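# Slide a paper tray's side guide against the stack

## Task

Push the tray's side guide inward until the paper stack sits squarely and flat against the wall facing the guide. The job counts only if the guide ends up latched in the closest notch, in contact or almost in contact with the stack over its whole length, without pinching it, and everything stays that way once the robot has released it and backed away. The attempt is lost if the guide is pressed very hard or moved very quickly, or if the stack is shifted sideways beyond the tray walls.

## Robot and tools

Robot: two xArm6 arms with parallel grippers, named left_arm and right_arm. The names are labels only, not sides of any image. Both are reported in one scene frame: origin on the table top midway between the arms, +x out over the table, +z up, left_arm on the +y side. Bases (URDF root): left_arm at (0, +0.276, +0.155) m, quat_wxyz (+0.962, -0.271, +0.013, +0.019); right_arm at (-0.002, -0.279, +0.155) m, quat_wxyz (+0.961, +0.270, +0.032, +0.048). Bases are tilted, and their mounting plates plus the floor-standing metal frame behind them are fixed obstacles.

Gripper frame: fingers point along the gripper's +z and close along its y. end_effector_position is the point between the pads when closed, roughly 2 cm short of the fingertips; closing pushes the tips about 10 mm further along +z. Opening runs from -1 (closed) to +1 (fully open, 0.084 m). grip_measured in a result is the actual finger opening on that scale; to squeeze something, command a value clearly below it.

The 16-number row: a single flat list covering both arms, left_arm first then right_arm, each as x, y, z, qw, qx, qy, qz, opening. x, y, z are an absolute gripper position in metres in the scene frame; the quaternion is an absolute orientation, w first. So each row holds two full poses plus openings, never offsets. A target lying more than 0.6 m from the arm's last reported position along any axis of its gripper gets refused. To keep an arm still or keep its orientation, resend the exact same pose and quaternion you used before, not the drifted one read back.

execute_actions: argument actions is a list with zero or one entry. Empty list: just returns the state. An action {"rows": [...], "steps": n} plays up to 15 rows, one per control step of 1/30 s (steps at most 15, default 15); the last row repeats if rows run out. A wait {"steps": n} (up to 300) sends nothing and returns once n steps have passed since the previous result, your thinking time included. Optional pictures (boolean) controls whether camera images come back; by default they do. A refused call does nothing.

move: target is one 16-number row as above; speed in m/s from 0.002 to 0.5 (default 0.25), with rotation capped at twice that value in rad/s. Each gripper follows a straight line toward its target, both finishing together, lasting 0.5 to 10 s (cut off at 10 s). The opening is applied at the start. Paths ignore obstacles and the other arm; grippers lag, wander and can overshoot speed, especially with a nearly straight arm. Faster moves and targets set deeper past a contact press harder. The result adds a move: line with the ending (done, off_target, moving, held, fault) and which limits fired, plus each gripper's distance from its target. held as ending means a check stopped that arm's final step; limits=paced means the pose was clipped; limits=held means some steps were blocked, after which the arm may jump faster than speed.

wait: seconds from 0 to 10; nothing new is sent. zoom_image: camera (cam_low, cam_left_wrist or cam_right_wrist) and region [x0, y0, x1, y1] in pixels of that camera's last 504x504 image, at most 504 by 504. show_instructions: shows the reference images. read_manual: licence texts only. finished_scene: pass the scene number to end and grade it; irreversible.

Control behaviour: each step the commanded pose is clipped to within 70 mm and 16 degrees of the measured pose, then damped inverse kinematics drives the joints, favouring position over orientation. After an action the arm continues only to its last clipped pose, so check the result and send the rest. Joint targets move at most 3.14 rad/s. Printed hand positions can be off, more at long reach.

Result lines: the state line gives each gripper's position, quaternion and velocities. Hand target shows where the controller is heading. HELD marks steps where your row was partly or wholly withheld; pose unreachable means the clearance check altered or blocked that arm. Joint torques include offsets and noise. MOTOR HOT warns from 65 °C; at 80 °C an OVER-TEMPERATURE FAULT brakes the arm. A TORQUE FAULT (load limits: waist and shoulder 46, elbow and forearm roll 27.6, wrist pitch and wrist roll 18.4 N m) makes the arm back off, hold for 10 s and drop the rest of the call.

Avoid: shoving the guide hard or quickly, pushing the stack outside the tray, knocking anything off the table, arms colliding or pressing each other, and slams or drops. Occasionally a loose object gets nudged by an outside push. Before finishing, check the guide is latched and the stack stays put on its own, then open the gripper and withdraw.

Each tool is called after "Call:" by a JSON object that holds its "fn" and its "kwargs".

## Session

Call:
{"fn": "execute_actions", "kwargs": {"actions": []}}

Scene clock: 0.00 s of 4100.00 s.
left_arm: end_effector_position=(+0.6273, +0.7020, +0.1490) grip_measured=+1.00 end_effector_quat_wxyz=(-0.001, +0.810, -0.587, +0.003) end_effector_velocity=(-0.000, +0.000, +0.000) end_effector_angular_velocity=(-0.000, -0.000, +0.001) | right_arm: end_effector_position=(+0.7426, -0.6866, +0.2452) grip_measured=+1.00 end_effector_quat_wxyz=(+0.559, +0.598, +0.524, +0.235) end_effector_velocity=(-0.000, -0.001, +0.001) end_effector_angular_velocity=(-0.001, -0.001, -0.000)
Joint positions: left_arm=[ 0.342  0.777 -2.123  0.545  1.16   1.464  0.084] | right_arm=[-0.449  0.488 -1.59  -2.858  0.555  0.556  0.084]
Joint velocities: left_arm=[ 0.001 -0.    -0.    -0.    -0.    -0.     0.   ] | right_arm=[-0.    -0.001 -0.    -0.001  0.     0.     0.   ]
Joint torques (N m, as the arm reports them, + toward a larger angle): no reading
Motor temperatures (°C, as the motors report them): left_arm=[32 33 33 31 35 31] | right_arm=[33 31 33 28 33 34]
Hand target (left_arm): +0.627, +0.702, +0.149; -0.001, +0.810, -0.587, +0.003
Hand target (right_arm): +0.743, -0.687, +0.245; +0.559, +0.598, +0.524, +0.235

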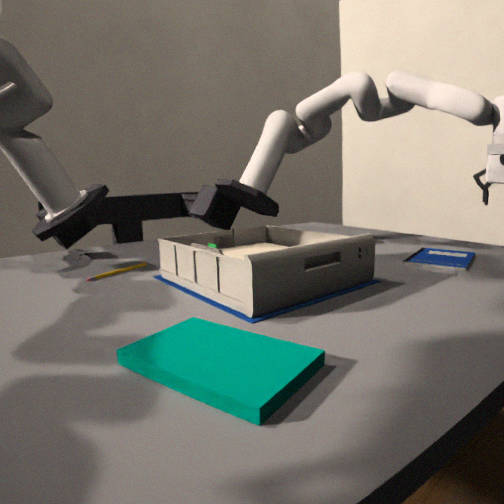

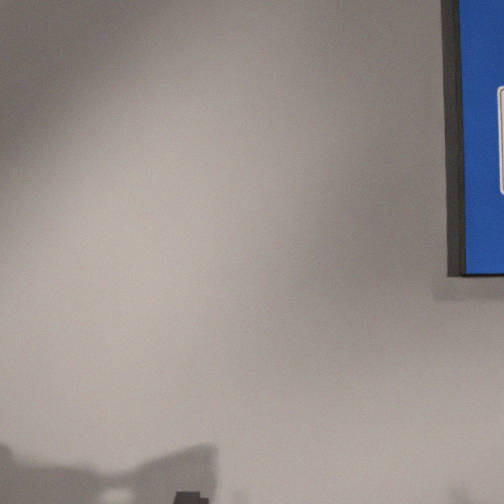

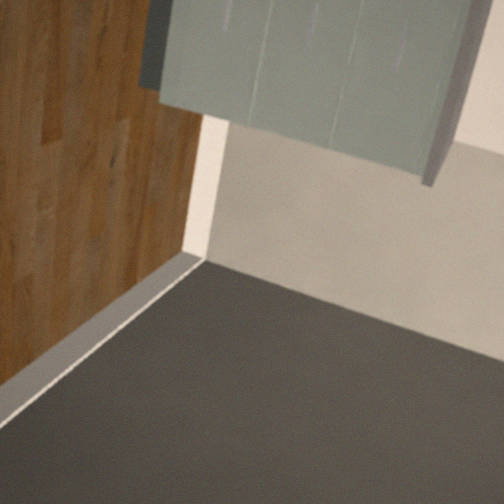

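Call:
{"fn": "show_instructions", "kwargs": {}}

Call:
{"fn": "move", "kwargs": {"target": [0.3,0.5,0.3,0,0.81,-0.587,0,1,0.33,-0.05,0.4,0,1,0,0,0.2], "speed": 0.4}}

Reference images for this scene: manual page 1, manual page 2, manual page 3, manual page 4, manual page 5, manual page 6.

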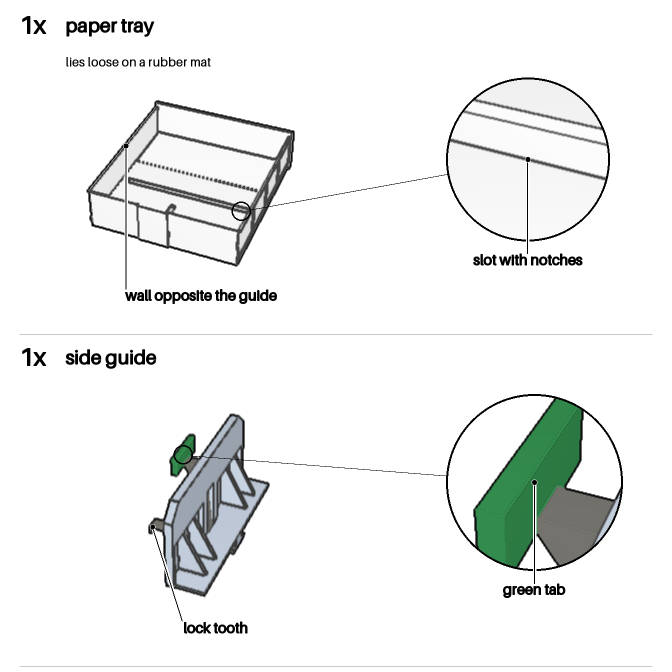

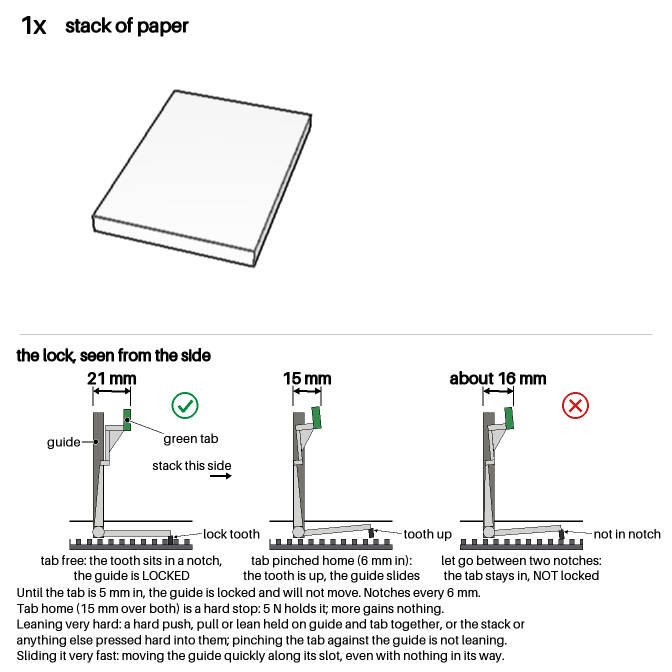

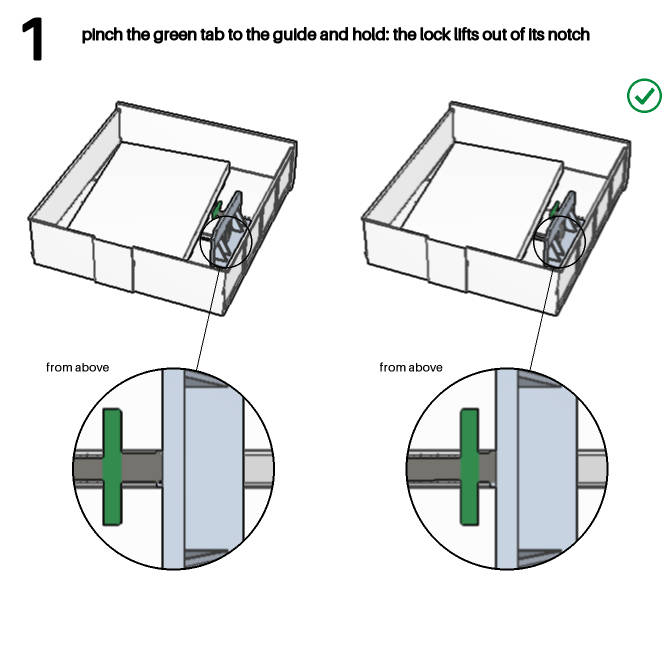

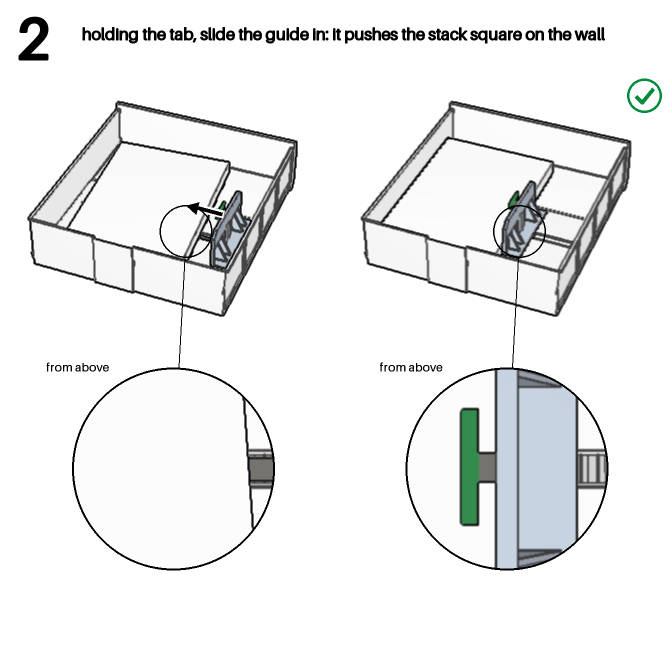

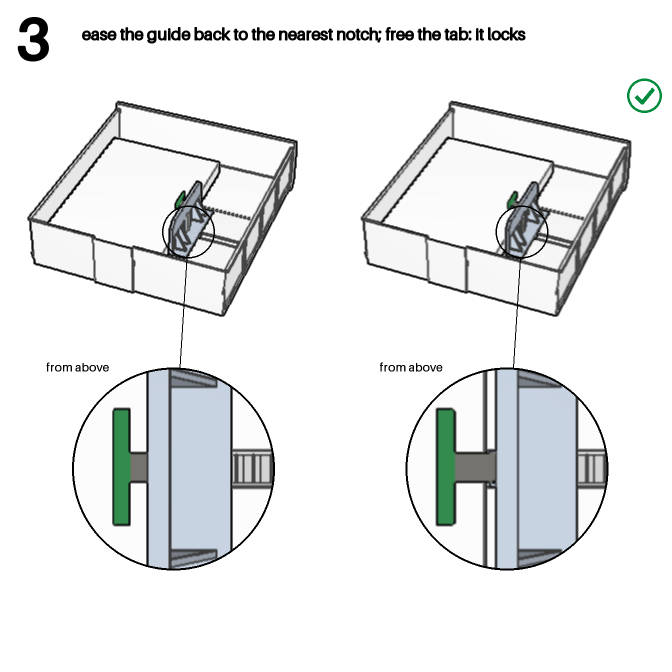

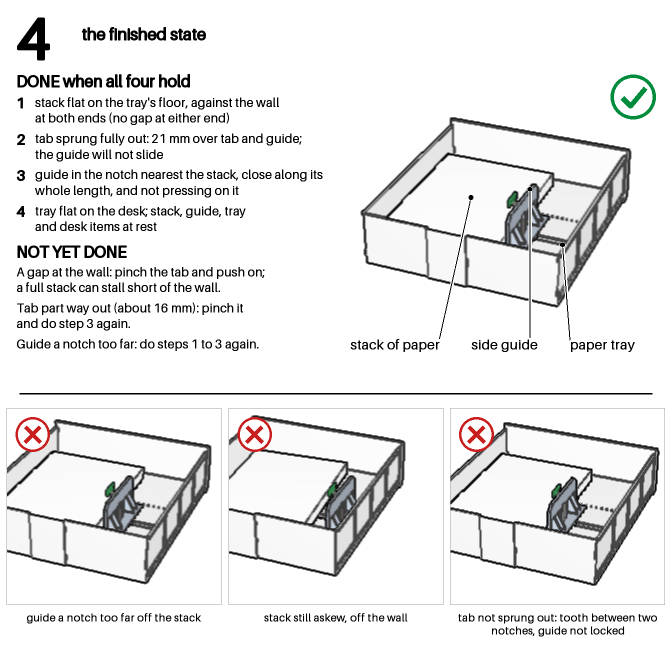

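action 0: the call puts the target (right_arm/x, right_arm/y, right_arm/z) 0.668 m from right_arm's end_effector_position in the last result along the gripper's own z axis as it stood there; a target may be at most 0.6 m away along each of those axes, so nothing of the call was run and nothing moved. Command a nearer target, and go on from there in a later call.

Call:
{"fn": "move", "kwargs": {"target": [0.35,0.55,0.3,0,0.81,-0.587,0,1,0.45,-0.3,0.38,0,1,0,0,0.2], "speed": 0.4}}

Call:
{"fn": "move", "kwargs": {"target": [0.35,0.55,0.3,0,0.81,-0.587,0,1,0.34,-0.06,0.33,0,1,0,0,0.2], "speed": 0.4}}

Scene clock: 6.03 s of 4100.00 s.
left_arm: end_effector_position=(+0.3497, +0.5505, +0.2992) grip_measured=+1.00 end_effector_quat_wxyz=(+0.001, +0.810, -0.587, +0.000) end_effector_velocity=(-0.002, +0.000, +0.001) end_effector_angular_velocity=(+0.003, +0.001, +0.000) | right_arm: end_effector_position=(+0.4492, -0.3006, +0.3796) grip_measured=+0.19 end_effector_quat_wxyz=(-0.001, +1.000, +0.001, +0.001) end_effector_velocity=(-0.001, +0.002, +0.002) end_effector_angular_velocity=(+0.007, -0.002, -0.006)
Joint positions: left_arm=[ 0.085 -0.455 -0.73   0.596  1.165  1.144  0.084] | right_arm=[ 0.413  0.005 -1.136 -0.526  1.364  0.682  0.052]
Joint velocities: left_arm=[-0.003 -0.008  0.004  0.002  0.006 -0.001  0.   ] | right_arm=[ 0.003 -0.005  0.002  0.006 -0.002  0.006 -0.   ]
Joint torques (N m, as the arm reports them, + toward a larger angle): left_arm=[ -6.51 -10.98 -12.15  -0.33  -1.6    0.02] | right_arm=[  7.85 -16.14 -14.98  -0.7   -0.64   0.45]
Motor temperatures (°C, as the motors report them): left_arm=[32 33 33 31 35 31] | right_arm=[33 31 34 28 33 34]
Hand target (left_arm): +0.350, +0.550, +0.299; +0.000, +0.810, -0.587, +0.000
Hand target (right_arm): +0.449, -0.300, +0.380; -0.001, +1.000, +0.001, +0.001
Off the commanded pose (left_arm): 0.001 m, 0 deg.
Off the commanded pose (right_arm): 0.001 m, 0 deg.
After step 90, 0.10 s passed at rest.
move: done

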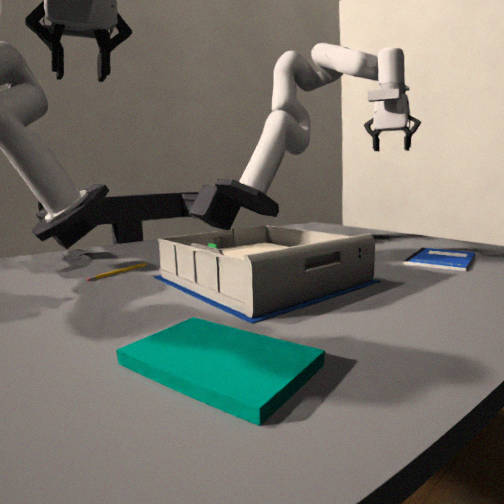

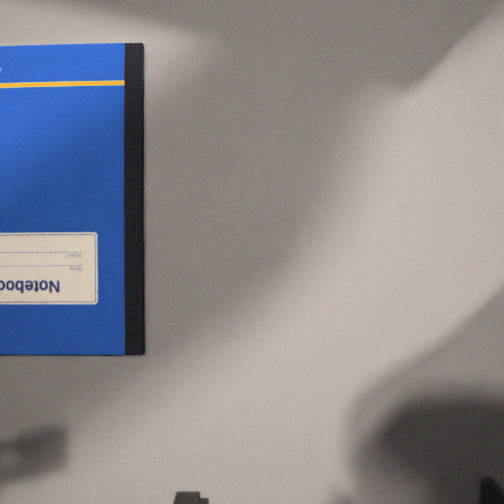

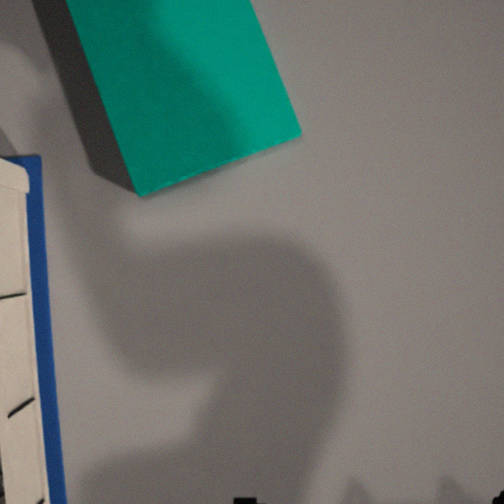

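Scene clock: 7.43 s of 4100.00 s.
left_arm: end_effector_position=(+0.3500, +0.5500, +0.3000) grip_measured=+1.00 end_effector_quat_wxyz=(+0.000, +0.810, -0.587, +0.000) end_effector_velocity=(-0.000, +0.000, -0.000) end_effector_angular_velocity=(+0.002, -0.001, -0.002) | right_arm: end_effector_position=(+0.3396, -0.0603, +0.3301) grip_measured=+0.19 end_effector_quat_wxyz=(-0.000, +1.000, -0.000, -0.000) end_effector_velocity=(-0.001, +0.003, -0.000) end_effector_angular_velocity=(-0.002, -0.001, +0.004)
Joint positions: left_arm=[ 0.082 -0.455 -0.732  0.596  1.168  1.142  0.084] | right_arm=[ 0.811  0.392 -1.15  -0.428  1.184  1.16   0.052]
Joint velocities: left_arm=[-0.001 -0.001  0.001  0.002 -0.     0.    -0.   ] | right_arm=[ 0.005  0.007 -0.005 -0.     0.001  0.002 -0.   ]
Joint torques (N m, as the arm reports them, + toward a larger angle): left_arm=[ -6.49 -10.61 -12.06  -0.31  -1.53  -0.09] | right_arm=[  7.39 -21.82 -15.98  -0.85  -0.5    0.5 ]
Motor temperatures (°C, as the motors report them): left_arm=[32 33 33 31 35 31] | right_arm=[33 31 34 28 33 34]
Hand target (left_arm): +0.350, +0.550, +0.300; +0.000, +0.810, -0.587, +0.000
Hand target (right_arm): +0.339, -0.060, +0.330; -0.000, +1.000, +0.000, -0.000
Off the commanded pose (left_arm): 0.000 m, 0 deg.
Off the commanded pose (right_arm): 0.001 m, 0 deg.
move: done; limits=paced

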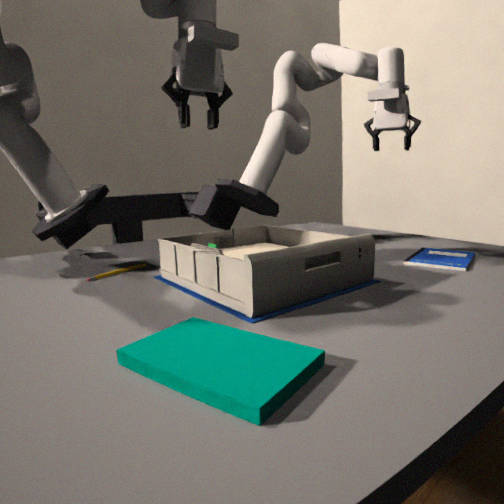

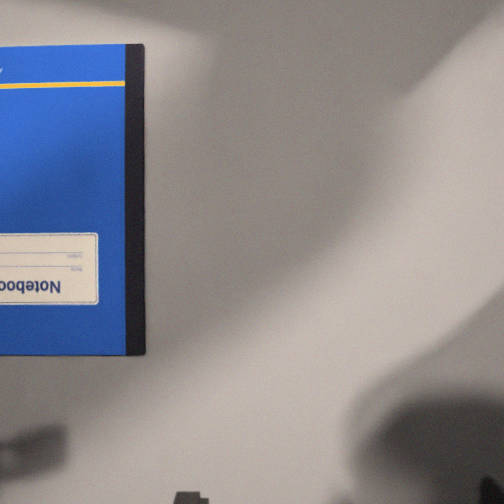

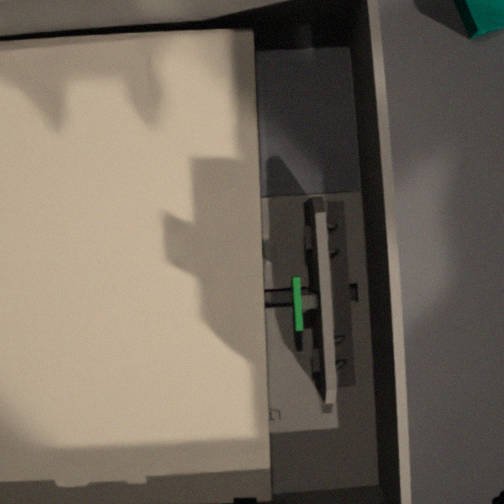

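Call:
{"fn": "move", "kwargs": {"target": [0.35,0.55,0.3,0,0.81,-0.587,0,1,0.376,-0.066,0.125,0,1,0.029,0,-0.15]}}

Call:
{"fn": "zoom_image", "kwargs": {"camera": "cam_low", "region": [150,160,310,300]}}

Scene clock: 14.67 s of 4100.00 s.
left_arm: end_effector_position=(+0.3500, +0.5500, +0.3000) grip_measured=+1.00 end_effector_quat_wxyz=(-0.000, +0.810, -0.587, -0.000) end_effector_velocity=(+0.000, -0.000, -0.000) end_effector_angular_velocity=(-0.001, +0.001, -0.000) | right_arm: end_effector_position=(+0.3766, -0.0657, +0.1254) grip_measured=-0.16 end_effector_quat_wxyz=(-0.000, +1.000, +0.029, +0.000) end_effector_velocity=(+0.001, -0.000, -0.003) end_effector_angular_velocity=(-0.002, +0.001, -0.001)
Joint positions: left_arm=[ 0.082 -0.455 -0.732  0.596  1.168  1.142  0.084] | right_arm=[ 0.523  0.727 -1.071 -0.752  0.759  1.226  0.037]
Joint velocities: left_arm=[-0.     0.001 -0.001 -0.001  0.     0.    -0.   ] | right_arm=[-0.004  0.007 -0.004 -0.004 -0.     0.001 -0.   ]
Joint torques (N m, as the arm reports them, + toward a larger angle): left_arm=[ -6.67 -10.61 -12.17  -0.45  -1.61  -0.08] | right_arm=[  9.83 -26.29 -11.61  -0.86  -0.32   0.17]
Motor temperatures (°C, as the motors report them): left_arm=[32 33 34 31 35 31] | right_arm=[33 31 34 28 33 34]
Hand target (left_arm): +0.350, +0.550, +0.300; -0.000, +0.810, -0.587, +0.000
Hand target (right_arm): +0.377, -0.066, +0.125; +0.000, +1.000, +0.029, +0.000
Off the commanded pose (left_arm): 0.000 m, 0 deg.
Off the commanded pose (right_arm): 0.001 m, 0 deg.
After step 90, 2.77 s passed at rest.
move: done

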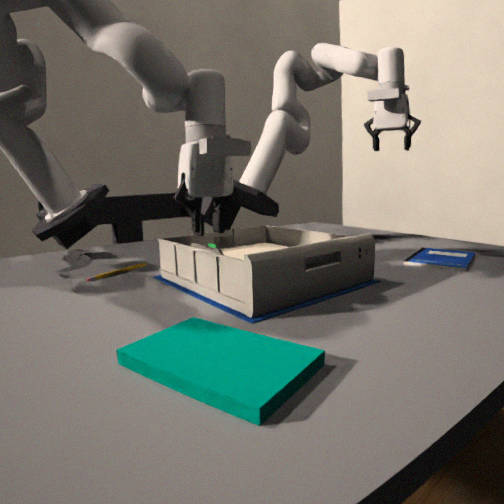

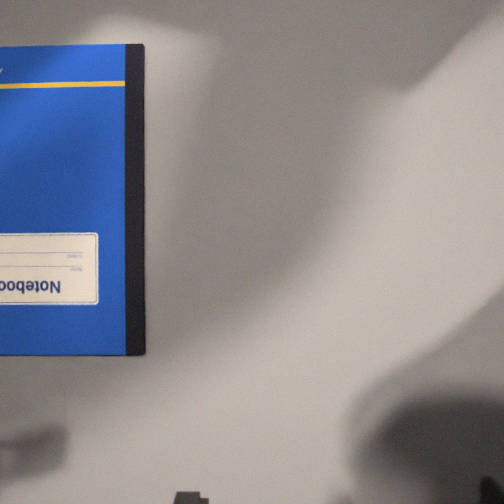

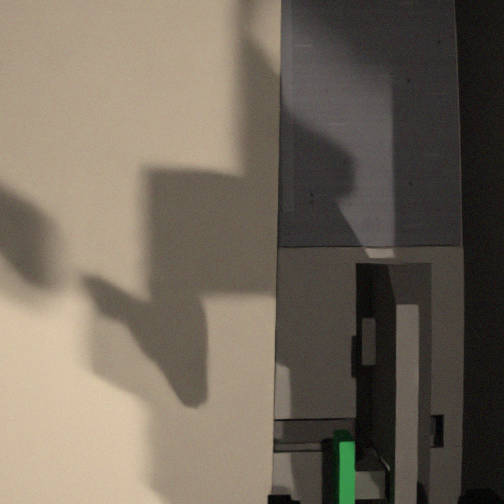

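Region (150, 160, 310, 300) of cam_low's 504x504 image, scaled by 3.150, with more detail than that image has; it fills the top 441 rows of this view, and the rest is white.

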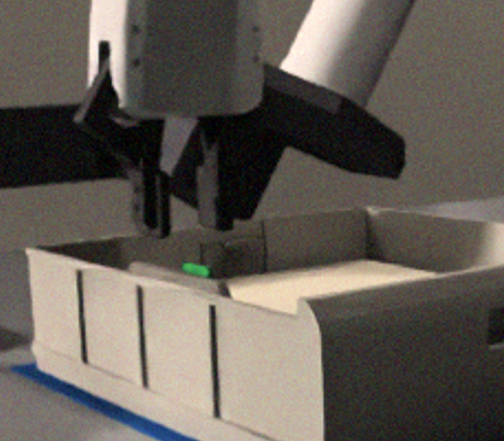

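Call:
{"fn": "move", "kwargs": {"target": [0.35,0.55,0.3,0,0.81,-0.587,0,1,0.376,-0.068,0.084,0,1,0.029,0,-0.15], "speed": 0.06}}

Call:
{"fn": "move", "kwargs": {"target": [0.35,0.55,0.3,0,0.81,-0.587,0,1,0.376,-0.07,0.084,0,1,0.029,0,-0.8]}}

Scene clock: 18.43 s of 4100.00 s.
left_arm: end_effector_position=(+0.3500, +0.5500, +0.3000) grip_measured=+1.00 end_effector_quat_wxyz=(+0.000, +0.810, -0.587, +0.000) end_effector_velocity=(+0.000, -0.000, -0.000) end_effector_angular_velocity=(+0.000, +0.001, -0.001) | right_arm: end_effector_position=(+0.3762, -0.0679, +0.0844) grip_measured=-0.16 end_effector_quat_wxyz=(-0.000, +1.000, +0.029, +0.000) end_effector_velocity=(+0.000, +0.000, -0.002) end_effector_angular_velocity=(+0.001, -0.002, -0.000)
Joint positions: left_arm=[ 0.082 -0.455 -0.732  0.596  1.168  1.142  0.084] | right_arm=[ 0.465  0.813 -1.086 -0.85   0.697  1.284  0.037]
Joint velocities: left_arm=[-0.     0.001  0.     0.001  0.     0.     0.   ] | right_arm=[-0.002  0.004 -0.002 -0.006 -0.004  0.004 -0.   ]
Joint torques (N m, as the arm reports them, + toward a larger angle): left_arm=[ -6.61 -10.75 -12.3   -0.34  -1.6    0.  ] | right_arm=[  9.73 -26.92 -10.37  -0.78  -0.67   0.33]
Motor temperatures (°C, as the motors report them): left_arm=[32 33 34 31 35 31] | right_arm=[33 31 34 28 33 34]
Hand target (left_arm): +0.350, +0.550, +0.300; +0.000, +0.810, -0.587, -0.000
Hand target (right_arm): +0.376, -0.068, +0.084; +0.000, +1.000, +0.029, +0.000
Off the commanded pose (left_arm): 0.000 m, 0 deg.
Off the commanded pose (right_arm): 0.000 m, 0 deg.
move: done

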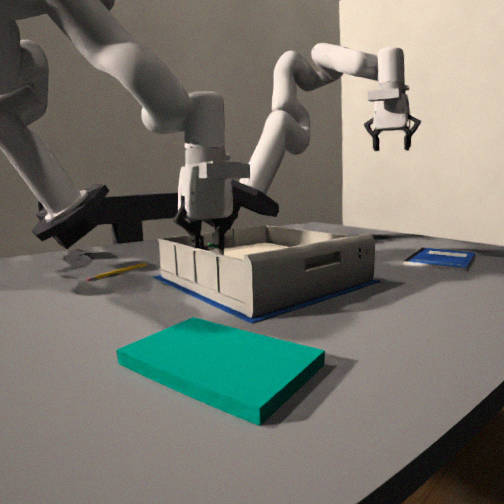

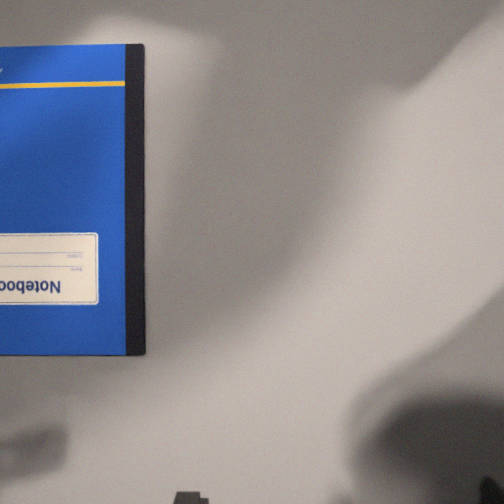

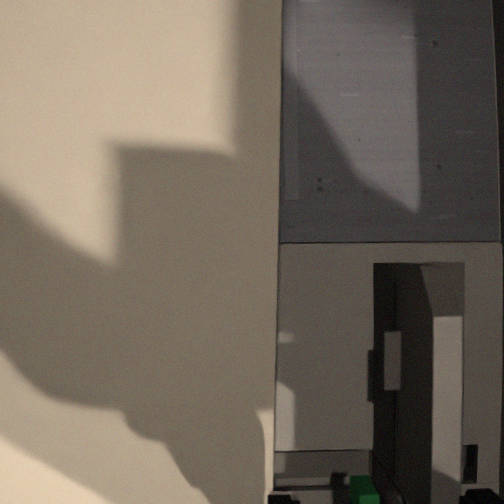

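Scene clock: 19.13 s of 4100.00 s.
left_arm: end_effector_position=(+0.3500, +0.5500, +0.3000) grip_measured=+1.00 end_effector_quat_wxyz=(-0.000, +0.810, -0.587, +0.000) end_effector_velocity=(+0.000, -0.000, -0.000) end_effector_angular_velocity=(+0.000, +0.001, -0.000) | right_arm: end_effector_position=(+0.3763, -0.0700, +0.0843) grip_measured=-0.57 end_effector_quat_wxyz=(-0.000, +1.000, +0.029, +0.000) end_effector_velocity=(+0.000, +0.001, +0.000) end_effector_angular_velocity=(+0.002, -0.001, +0.001)
Joint positions: left_arm=[ 0.082 -0.455 -0.732  0.596  1.168  1.142  0.084] | right_arm=[ 0.462  0.808 -1.081 -0.853  0.696  1.284  0.019]
Joint velocities: left_arm=[-0.001  0.001  0.     0.     0.    -0.001  0.   ] | right_arm=[ 0.001  0.    -0.001 -0.001 -0.002  0.    -0.   ]
Joint torques (N m, as the arm reports them, + toward a larger angle): left_arm=[ -6.47 -10.57 -12.16  -0.39  -1.65  -0.03] | right_arm=[ 11.83 -19.18 -11.48  -0.42  -4.72   0.75]
Motor temperatures (°C, as the motors report them): left_arm=[32 33 34 31 35 31] | right_arm=[33 31 34 28 33 34]
Hand target (left_arm): +0.350, +0.550, +0.300; +0.000, +0.810, -0.587, -0.000
Hand target (right_arm): +0.376, -0.070, +0.084; +0.000, +1.000, +0.029, +0.000
Off the commanded pose (left_arm): 0.000 m, 0 deg.
Off the commanded pose (right_arm): 0.000 m, 0 deg.
move: done

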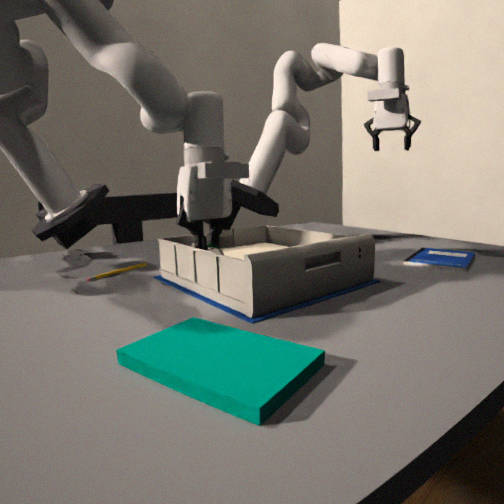

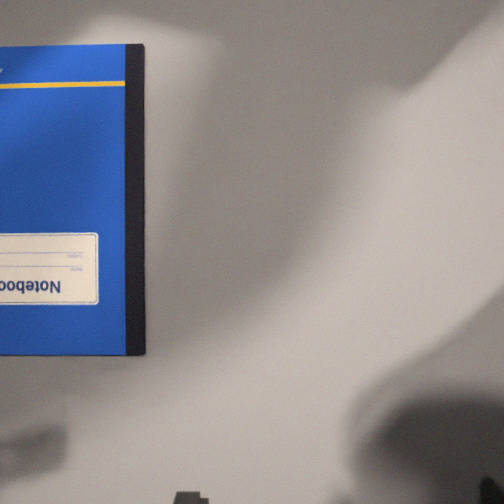

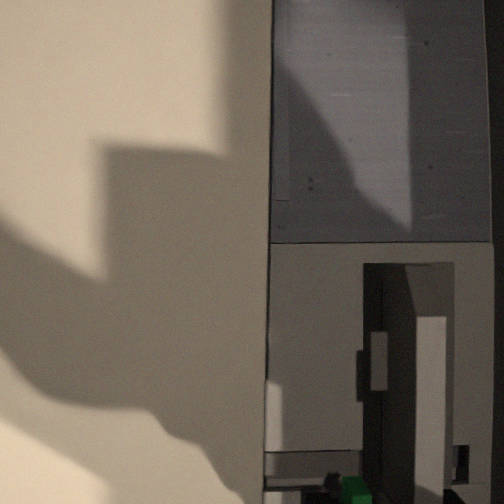

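Call:
{"fn": "move", "kwargs": {"target": [0.35,0.55,0.3,0,0.81,-0.587,0,1,0.376,-0.072,0.09,0,1,0.029,0,-0.8], "speed": 0.02}}

Scene clock: 21.83 s of 4100.00 s.
left_arm: end_effector_position=(+0.3500, +0.5500, +0.3000) grip_measured=+1.00 end_effector_quat_wxyz=(-0.000, +0.810, -0.587, +0.000) end_effector_velocity=(-0.001, +0.000, -0.001) end_effector_angular_velocity=(-0.000, +0.005, +0.001) | right_arm: end_effector_position=(+0.3752, -0.0722, +0.0894) grip_measured=-0.66 end_effector_quat_wxyz=(+0.001, +1.000, +0.030, -0.001) end_effector_velocity=(+0.003, +0.001, +0.002) end_effector_angular_velocity=(+0.004, -0.005, -0.003)
Joint positions: left_arm=[ 0.082 -0.455 -0.732  0.596  1.168  1.142  0.084] | right_arm=[ 0.466  0.791 -1.069 -0.842  0.702  1.275  0.015]
Joint velocities: left_arm=[ 0.003  0.002  0.    -0.     0.001  0.001  0.   ] | right_arm=[ 0.001 -0.002 -0.004  0.    -0.001 -0.     0.   ]
Joint torques (N m, as the arm reports them, + toward a larger angle): left_arm=[ -6.66 -10.72 -12.13  -0.31  -1.72   0.02] | right_arm=[ 12.21 -34.89 -16.67  -0.61  -2.29   0.32]
Motor temperatures (°C, as the motors report them): left_arm=[32 33 34 31 35 31] | right_arm=[33 31 34 28 33 34]
Hand target (left_arm): +0.350, +0.550, +0.300; -0.000, +0.810, -0.587, -0.000
Hand target (right_arm): +0.376, -0.072, +0.090; -0.000, +1.000, +0.029, +0.000
Off the commanded pose (left_arm): 0.000 m, 0 deg.
Off the commanded pose (right_arm): 0.001 m, 0 deg.
move: done

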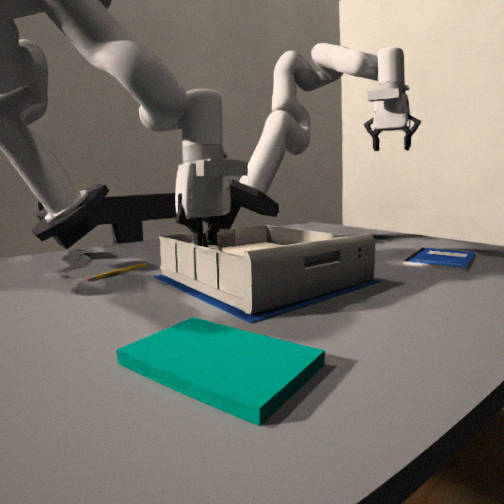

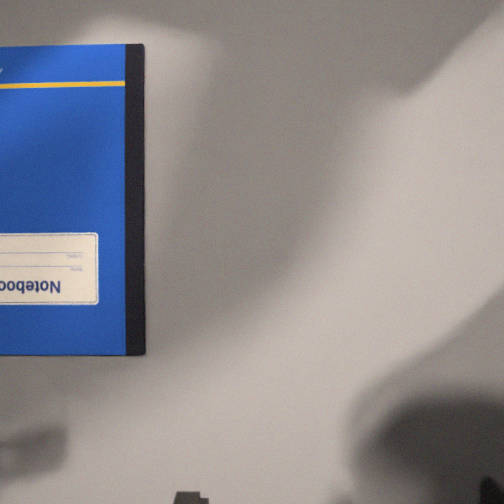

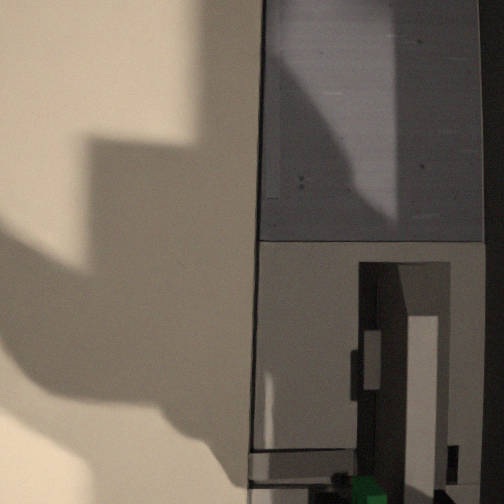

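Call:
{"fn": "move", "kwargs": {"target": [0.35,0.55,0.3,0,0.81,-0.587,0,1,0.376,-0.072,0.086,0,1,0.029,0,-0.8], "speed": 0.02}}

Call:
{"fn": "move", "kwargs": {"target": [0.35,0.55,0.3,0,0.81,-0.587,0,1,0.3745,-0.04,0.086,0,1,0.029,0,-0.8], "speed": 0.02}}

Scene clock: 26.60 s of 4100.00 s.
left_arm: end_effector_position=(+0.3500, +0.5500, +0.3000) grip_measured=+1.00 end_effector_quat_wxyz=(-0.000, +0.810, -0.587, -0.000) end_effector_velocity=(+0.000, -0.000, +0.001) end_effector_angular_velocity=(+0.002, -0.001, -0.003) | right_arm: end_effector_position=(+0.3760, -0.0719, +0.0862) grip_measured=-0.66 end_effector_quat_wxyz=(-0.000, +1.000, +0.029, +0.000) end_effector_velocity=(-0.000, -0.000, -0.002) end_effector_angular_velocity=(-0.001, +0.000, -0.000)
Joint positions: left_arm=[ 0.082 -0.455 -0.732  0.596  1.168  1.142  0.084] | right_arm=[ 0.461  0.799 -1.073 -0.851  0.697  1.281  0.015]
Joint velocities: left_arm=[-0.002 -0.    -0.001  0.002  0.001  0.001  0.   ] | right_arm=[-0.002  0.004 -0.001 -0.003 -0.001  0.002  0.   ]
Joint torques (N m, as the arm reports them, + toward a larger angle): left_arm=[ -6.79 -10.62 -12.16  -0.33  -1.62  -0.02] | right_arm=[ 11.4  -35.28 -16.32  -0.42  -1.76   0.31]
Motor temperatures (°C, as the motors report them): left_arm=[32 33 34 31 35 31] | right_arm=[33 31 34 28 33 34]
Hand target (left_arm): +0.350, +0.550, +0.300; -0.000, +0.810, -0.587, -0.000
Hand target (right_arm): +0.376, -0.072, +0.086; +0.000, +1.000, +0.029, -0.000
Off the commanded pose (left_arm): 0.000 m, 0 deg.
Off the commanded pose (right_arm): 0.000 m, 0 deg.
After step 90, 1.07 s passed at rest.
move: done

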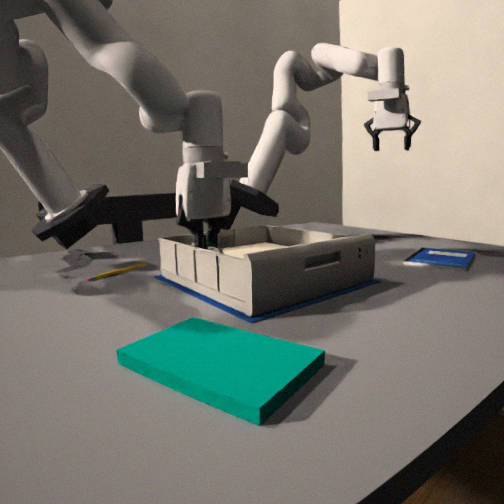

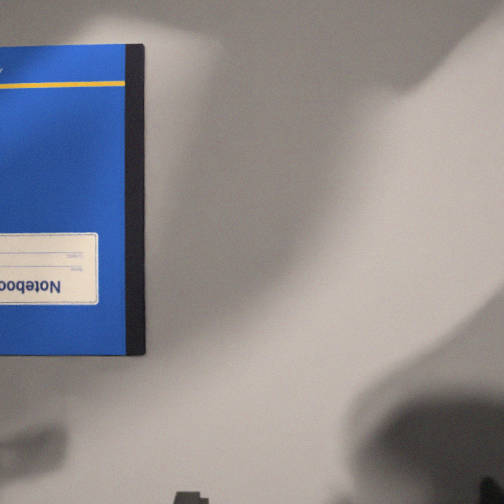

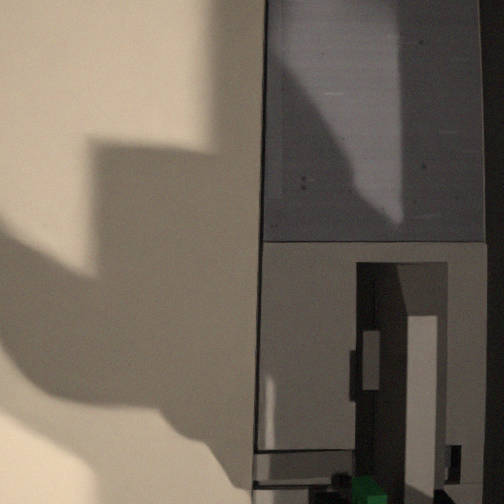

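Scene clock: 28.53 s of 4100.00 s.
left_arm: end_effector_position=(+0.3500, +0.5500, +0.3000) grip_measured=+1.00 end_effector_quat_wxyz=(-0.000, +0.810, -0.587, +0.000) end_effector_velocity=(+0.000, +0.001, +0.000) end_effector_angular_velocity=(+0.000, +0.001, +0.002) | right_arm: end_effector_position=(+0.3743, -0.0403, +0.0859) grip_measured=-0.66 end_effector_quat_wxyz=(+0.000, +1.000, +0.029, -0.000) end_effector_velocity=(+0.001, +0.002, +0.001) end_effector_angular_velocity=(+0.002, -0.002, +0.000)
Joint positions: left_arm=[ 0.082 -0.455 -0.732  0.596  1.168  1.142  0.084] | right_arm=[ 0.516  0.874 -1.158 -0.801  0.716  1.284  0.015]
Joint velocities: left_arm=[ 0.001  0.001 -0.001  0.     0.001 -0.001  0.   ] | right_arm=[ 0.002  0.002 -0.004  0.002 -0.001 -0.    -0.   ]
Joint torques (N m, as the arm reports them, + toward a larger angle): left_arm=[ -6.53 -10.62 -12.22  -0.43  -1.55  -0.11] | right_arm=[ 12.75 -36.11 -17.35  -0.63  -2.56   0.8 ]
Motor temperatures (°C, as the motors report them): left_arm=[32 33 34 31 35 31] | right_arm=[33 31 34 28 33 34]
Hand target (left_arm): +0.350, +0.550, +0.300; -0.000, +0.810, -0.587, +0.000
Hand target (right_arm): +0.374, -0.040, +0.086; -0.000, +1.000, +0.029, -0.000
Off the commanded pose (left_arm): 0.000 m, 0 deg.
Off the commanded pose (right_arm): 0.000 m, 0 deg.
move: done

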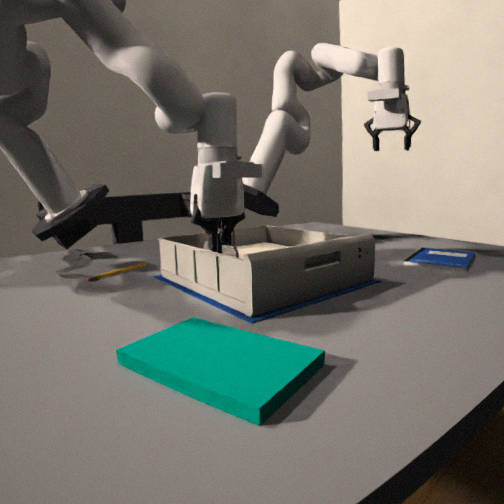

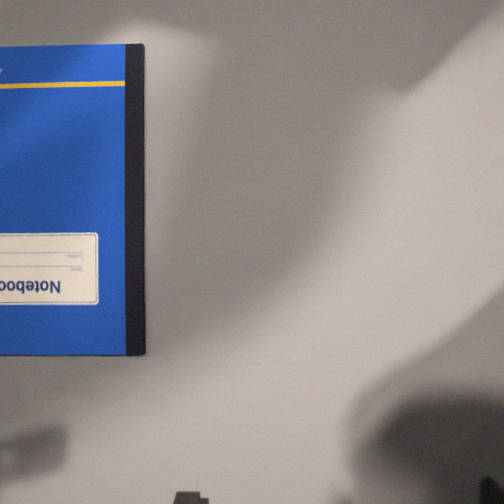

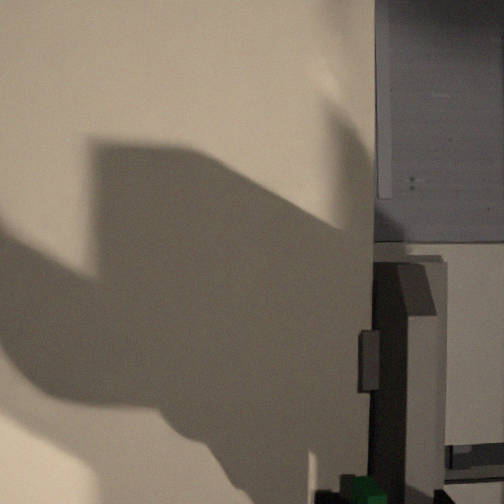

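Call:
{"fn": "move", "kwargs": {"target": [0.35,0.55,0.3,0,0.81,-0.587,0,1,0.374,-0.03,0.083,0,1,0.029,0,-0.8], "speed": 0.01}}

Call:
{"fn": "move", "kwargs": {"target": [0.35,0.55,0.3,0,0.81,-0.587,0,1,0.3735,-0.022,0.083,0,1,0.029,0,-0.8], "speed": 0.01}}

Scene clock: 33.17 s of 4100.00 s.
left_arm: end_effector_position=(+0.3500, +0.5500, +0.3000) grip_measured=+1.00 end_effector_quat_wxyz=(-0.000, +0.810, -0.587, +0.000) end_effector_velocity=(+0.000, +0.000, +0.000) end_effector_angular_velocity=(-0.000, +0.000, +0.001) | right_arm: end_effector_position=(+0.3741, -0.0291, +0.0844) grip_measured=-0.66 end_effector_quat_wxyz=(-0.001, +1.000, +0.029, +0.001) end_effector_velocity=(+0.001, +0.001, -0.001) end_effector_angular_velocity=(+0.000, +0.001, -0.003)
Joint positions: left_arm=[ 0.082 -0.455 -0.732  0.596  1.168  1.142  0.084] | right_arm=[ 0.532  0.902 -1.189 -0.791  0.718  1.288  0.015]
Joint velocities: left_arm=[ 0.    -0.    -0.001 -0.001  0.001 -0.     0.   ] | right_arm=[-0.     0.005 -0.006  0.002  0.     0.     0.   ]
Joint torques (N m, as the arm reports them, + toward a larger angle): left_arm=[ -6.66 -10.76 -12.13  -0.23  -1.59  -0.02] | right_arm=[  2.61 -24.65 -18.54  -2.85  -1.47   0.41]
Motor temperatures (°C, as the motors report them): left_arm=[32 33 34 31 35 31] | right_arm=[33 31 34 28 33 34]
Hand target (left_arm): +0.350, +0.550, +0.300; -0.000, +0.810, -0.587, +0.000
Hand target (right_arm): +0.374, -0.030, +0.083; -0.000, +1.000, +0.029, -0.000
Off the commanded pose (left_arm): 0.000 m, 0 deg.
Off the commanded pose (right_arm): 0.002 m, 0 deg.
After step 90, 0.37 s passed at rest.
move: done

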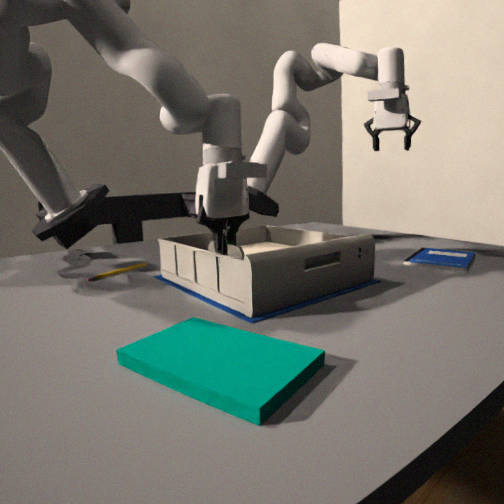

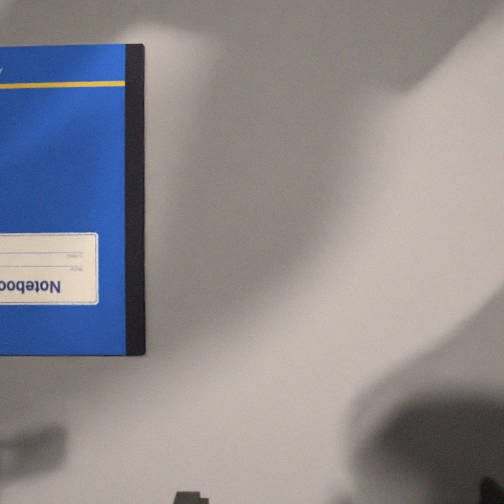

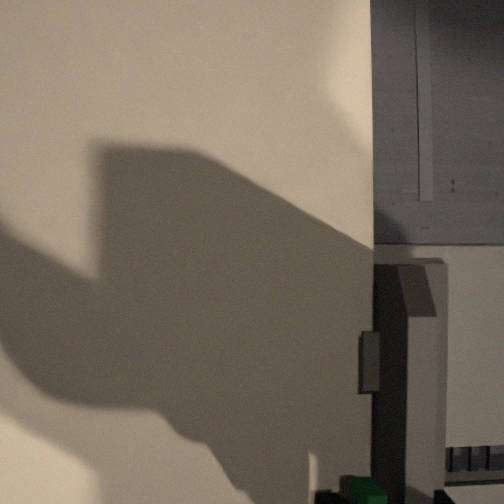

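Scene clock: 34.17 s of 4100.00 s.
left_arm: end_effector_position=(+0.3500, +0.5500, +0.3000) grip_measured=+1.00 end_effector_quat_wxyz=(-0.000, +0.810, -0.587, +0.000) end_effector_velocity=(-0.000, +0.001, +0.000) end_effector_angular_velocity=(+0.003, -0.002, -0.000) | right_arm: end_effector_position=(+0.3743, -0.0258, +0.0827) grip_measured=-0.64 end_effector_quat_wxyz=(+0.006, +1.000, +0.028, -0.001) end_effector_velocity=(-0.001, +0.001, -0.000) end_effector_angular_velocity=(-0.009, +0.000, +0.002)
Joint positions: left_arm=[ 0.082 -0.455 -0.732  0.596  1.168  1.142  0.084] | right_arm=[ 0.541  0.922 -1.214 -0.779  0.738  1.287  0.016]
Joint velocities: left_arm=[ 0.    -0.003  0.001  0.003 -0.     0.     0.   ] | right_arm=[ 0.006  0.006 -0.007  0.003  0.012 -0.     0.   ]
Joint torques (N m, as the arm reports them, + toward a larger angle): left_arm=[ -6.5  -10.74 -12.12  -0.4   -1.57  -0.02] | right_arm=[ 12.75 -12.79 -16.35  -0.81  -8.99   0.55]
Motor temperatures (°C, as the motors report them): left_arm=[32 33 34 31 35 31] | right_arm=[33 31 34 28 33 34]
Hand target (left_arm): +0.350, +0.550, +0.300; -0.000, +0.810, -0.587, -0.000
Hand target (right_arm): +0.373, -0.022, +0.083; +0.000, +1.000, +0.029, -0.000
Off the commanded pose (left_arm): 0.000 m, 0 deg.
Off the commanded pose (right_arm): 0.004 m, 1 deg.
move: off_target (right_arm)

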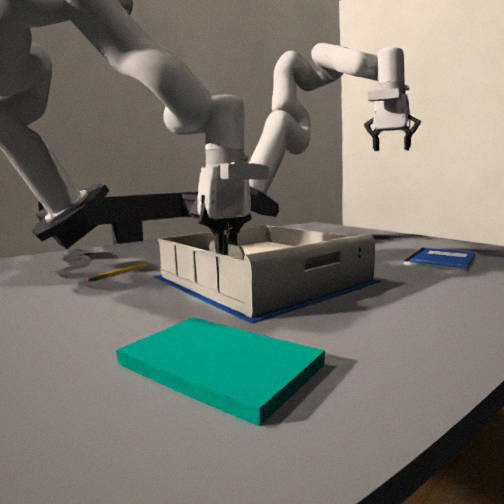

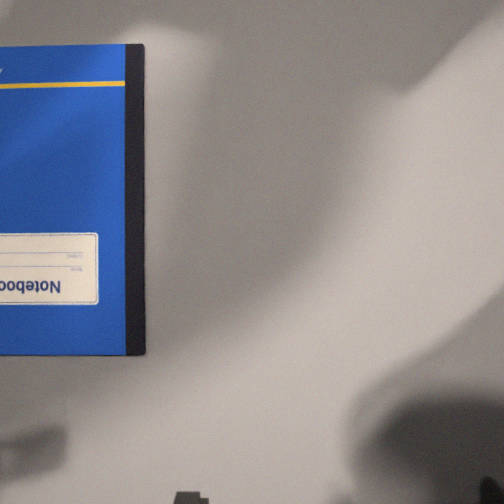

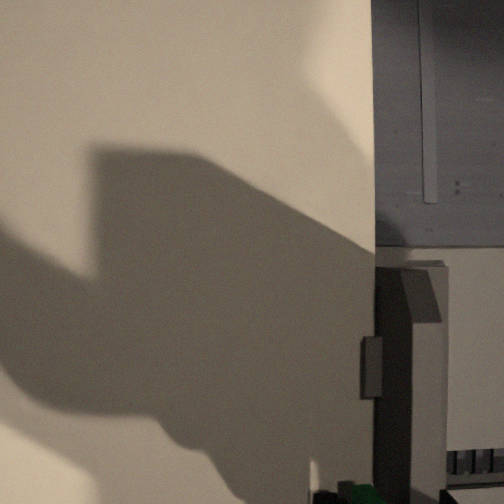

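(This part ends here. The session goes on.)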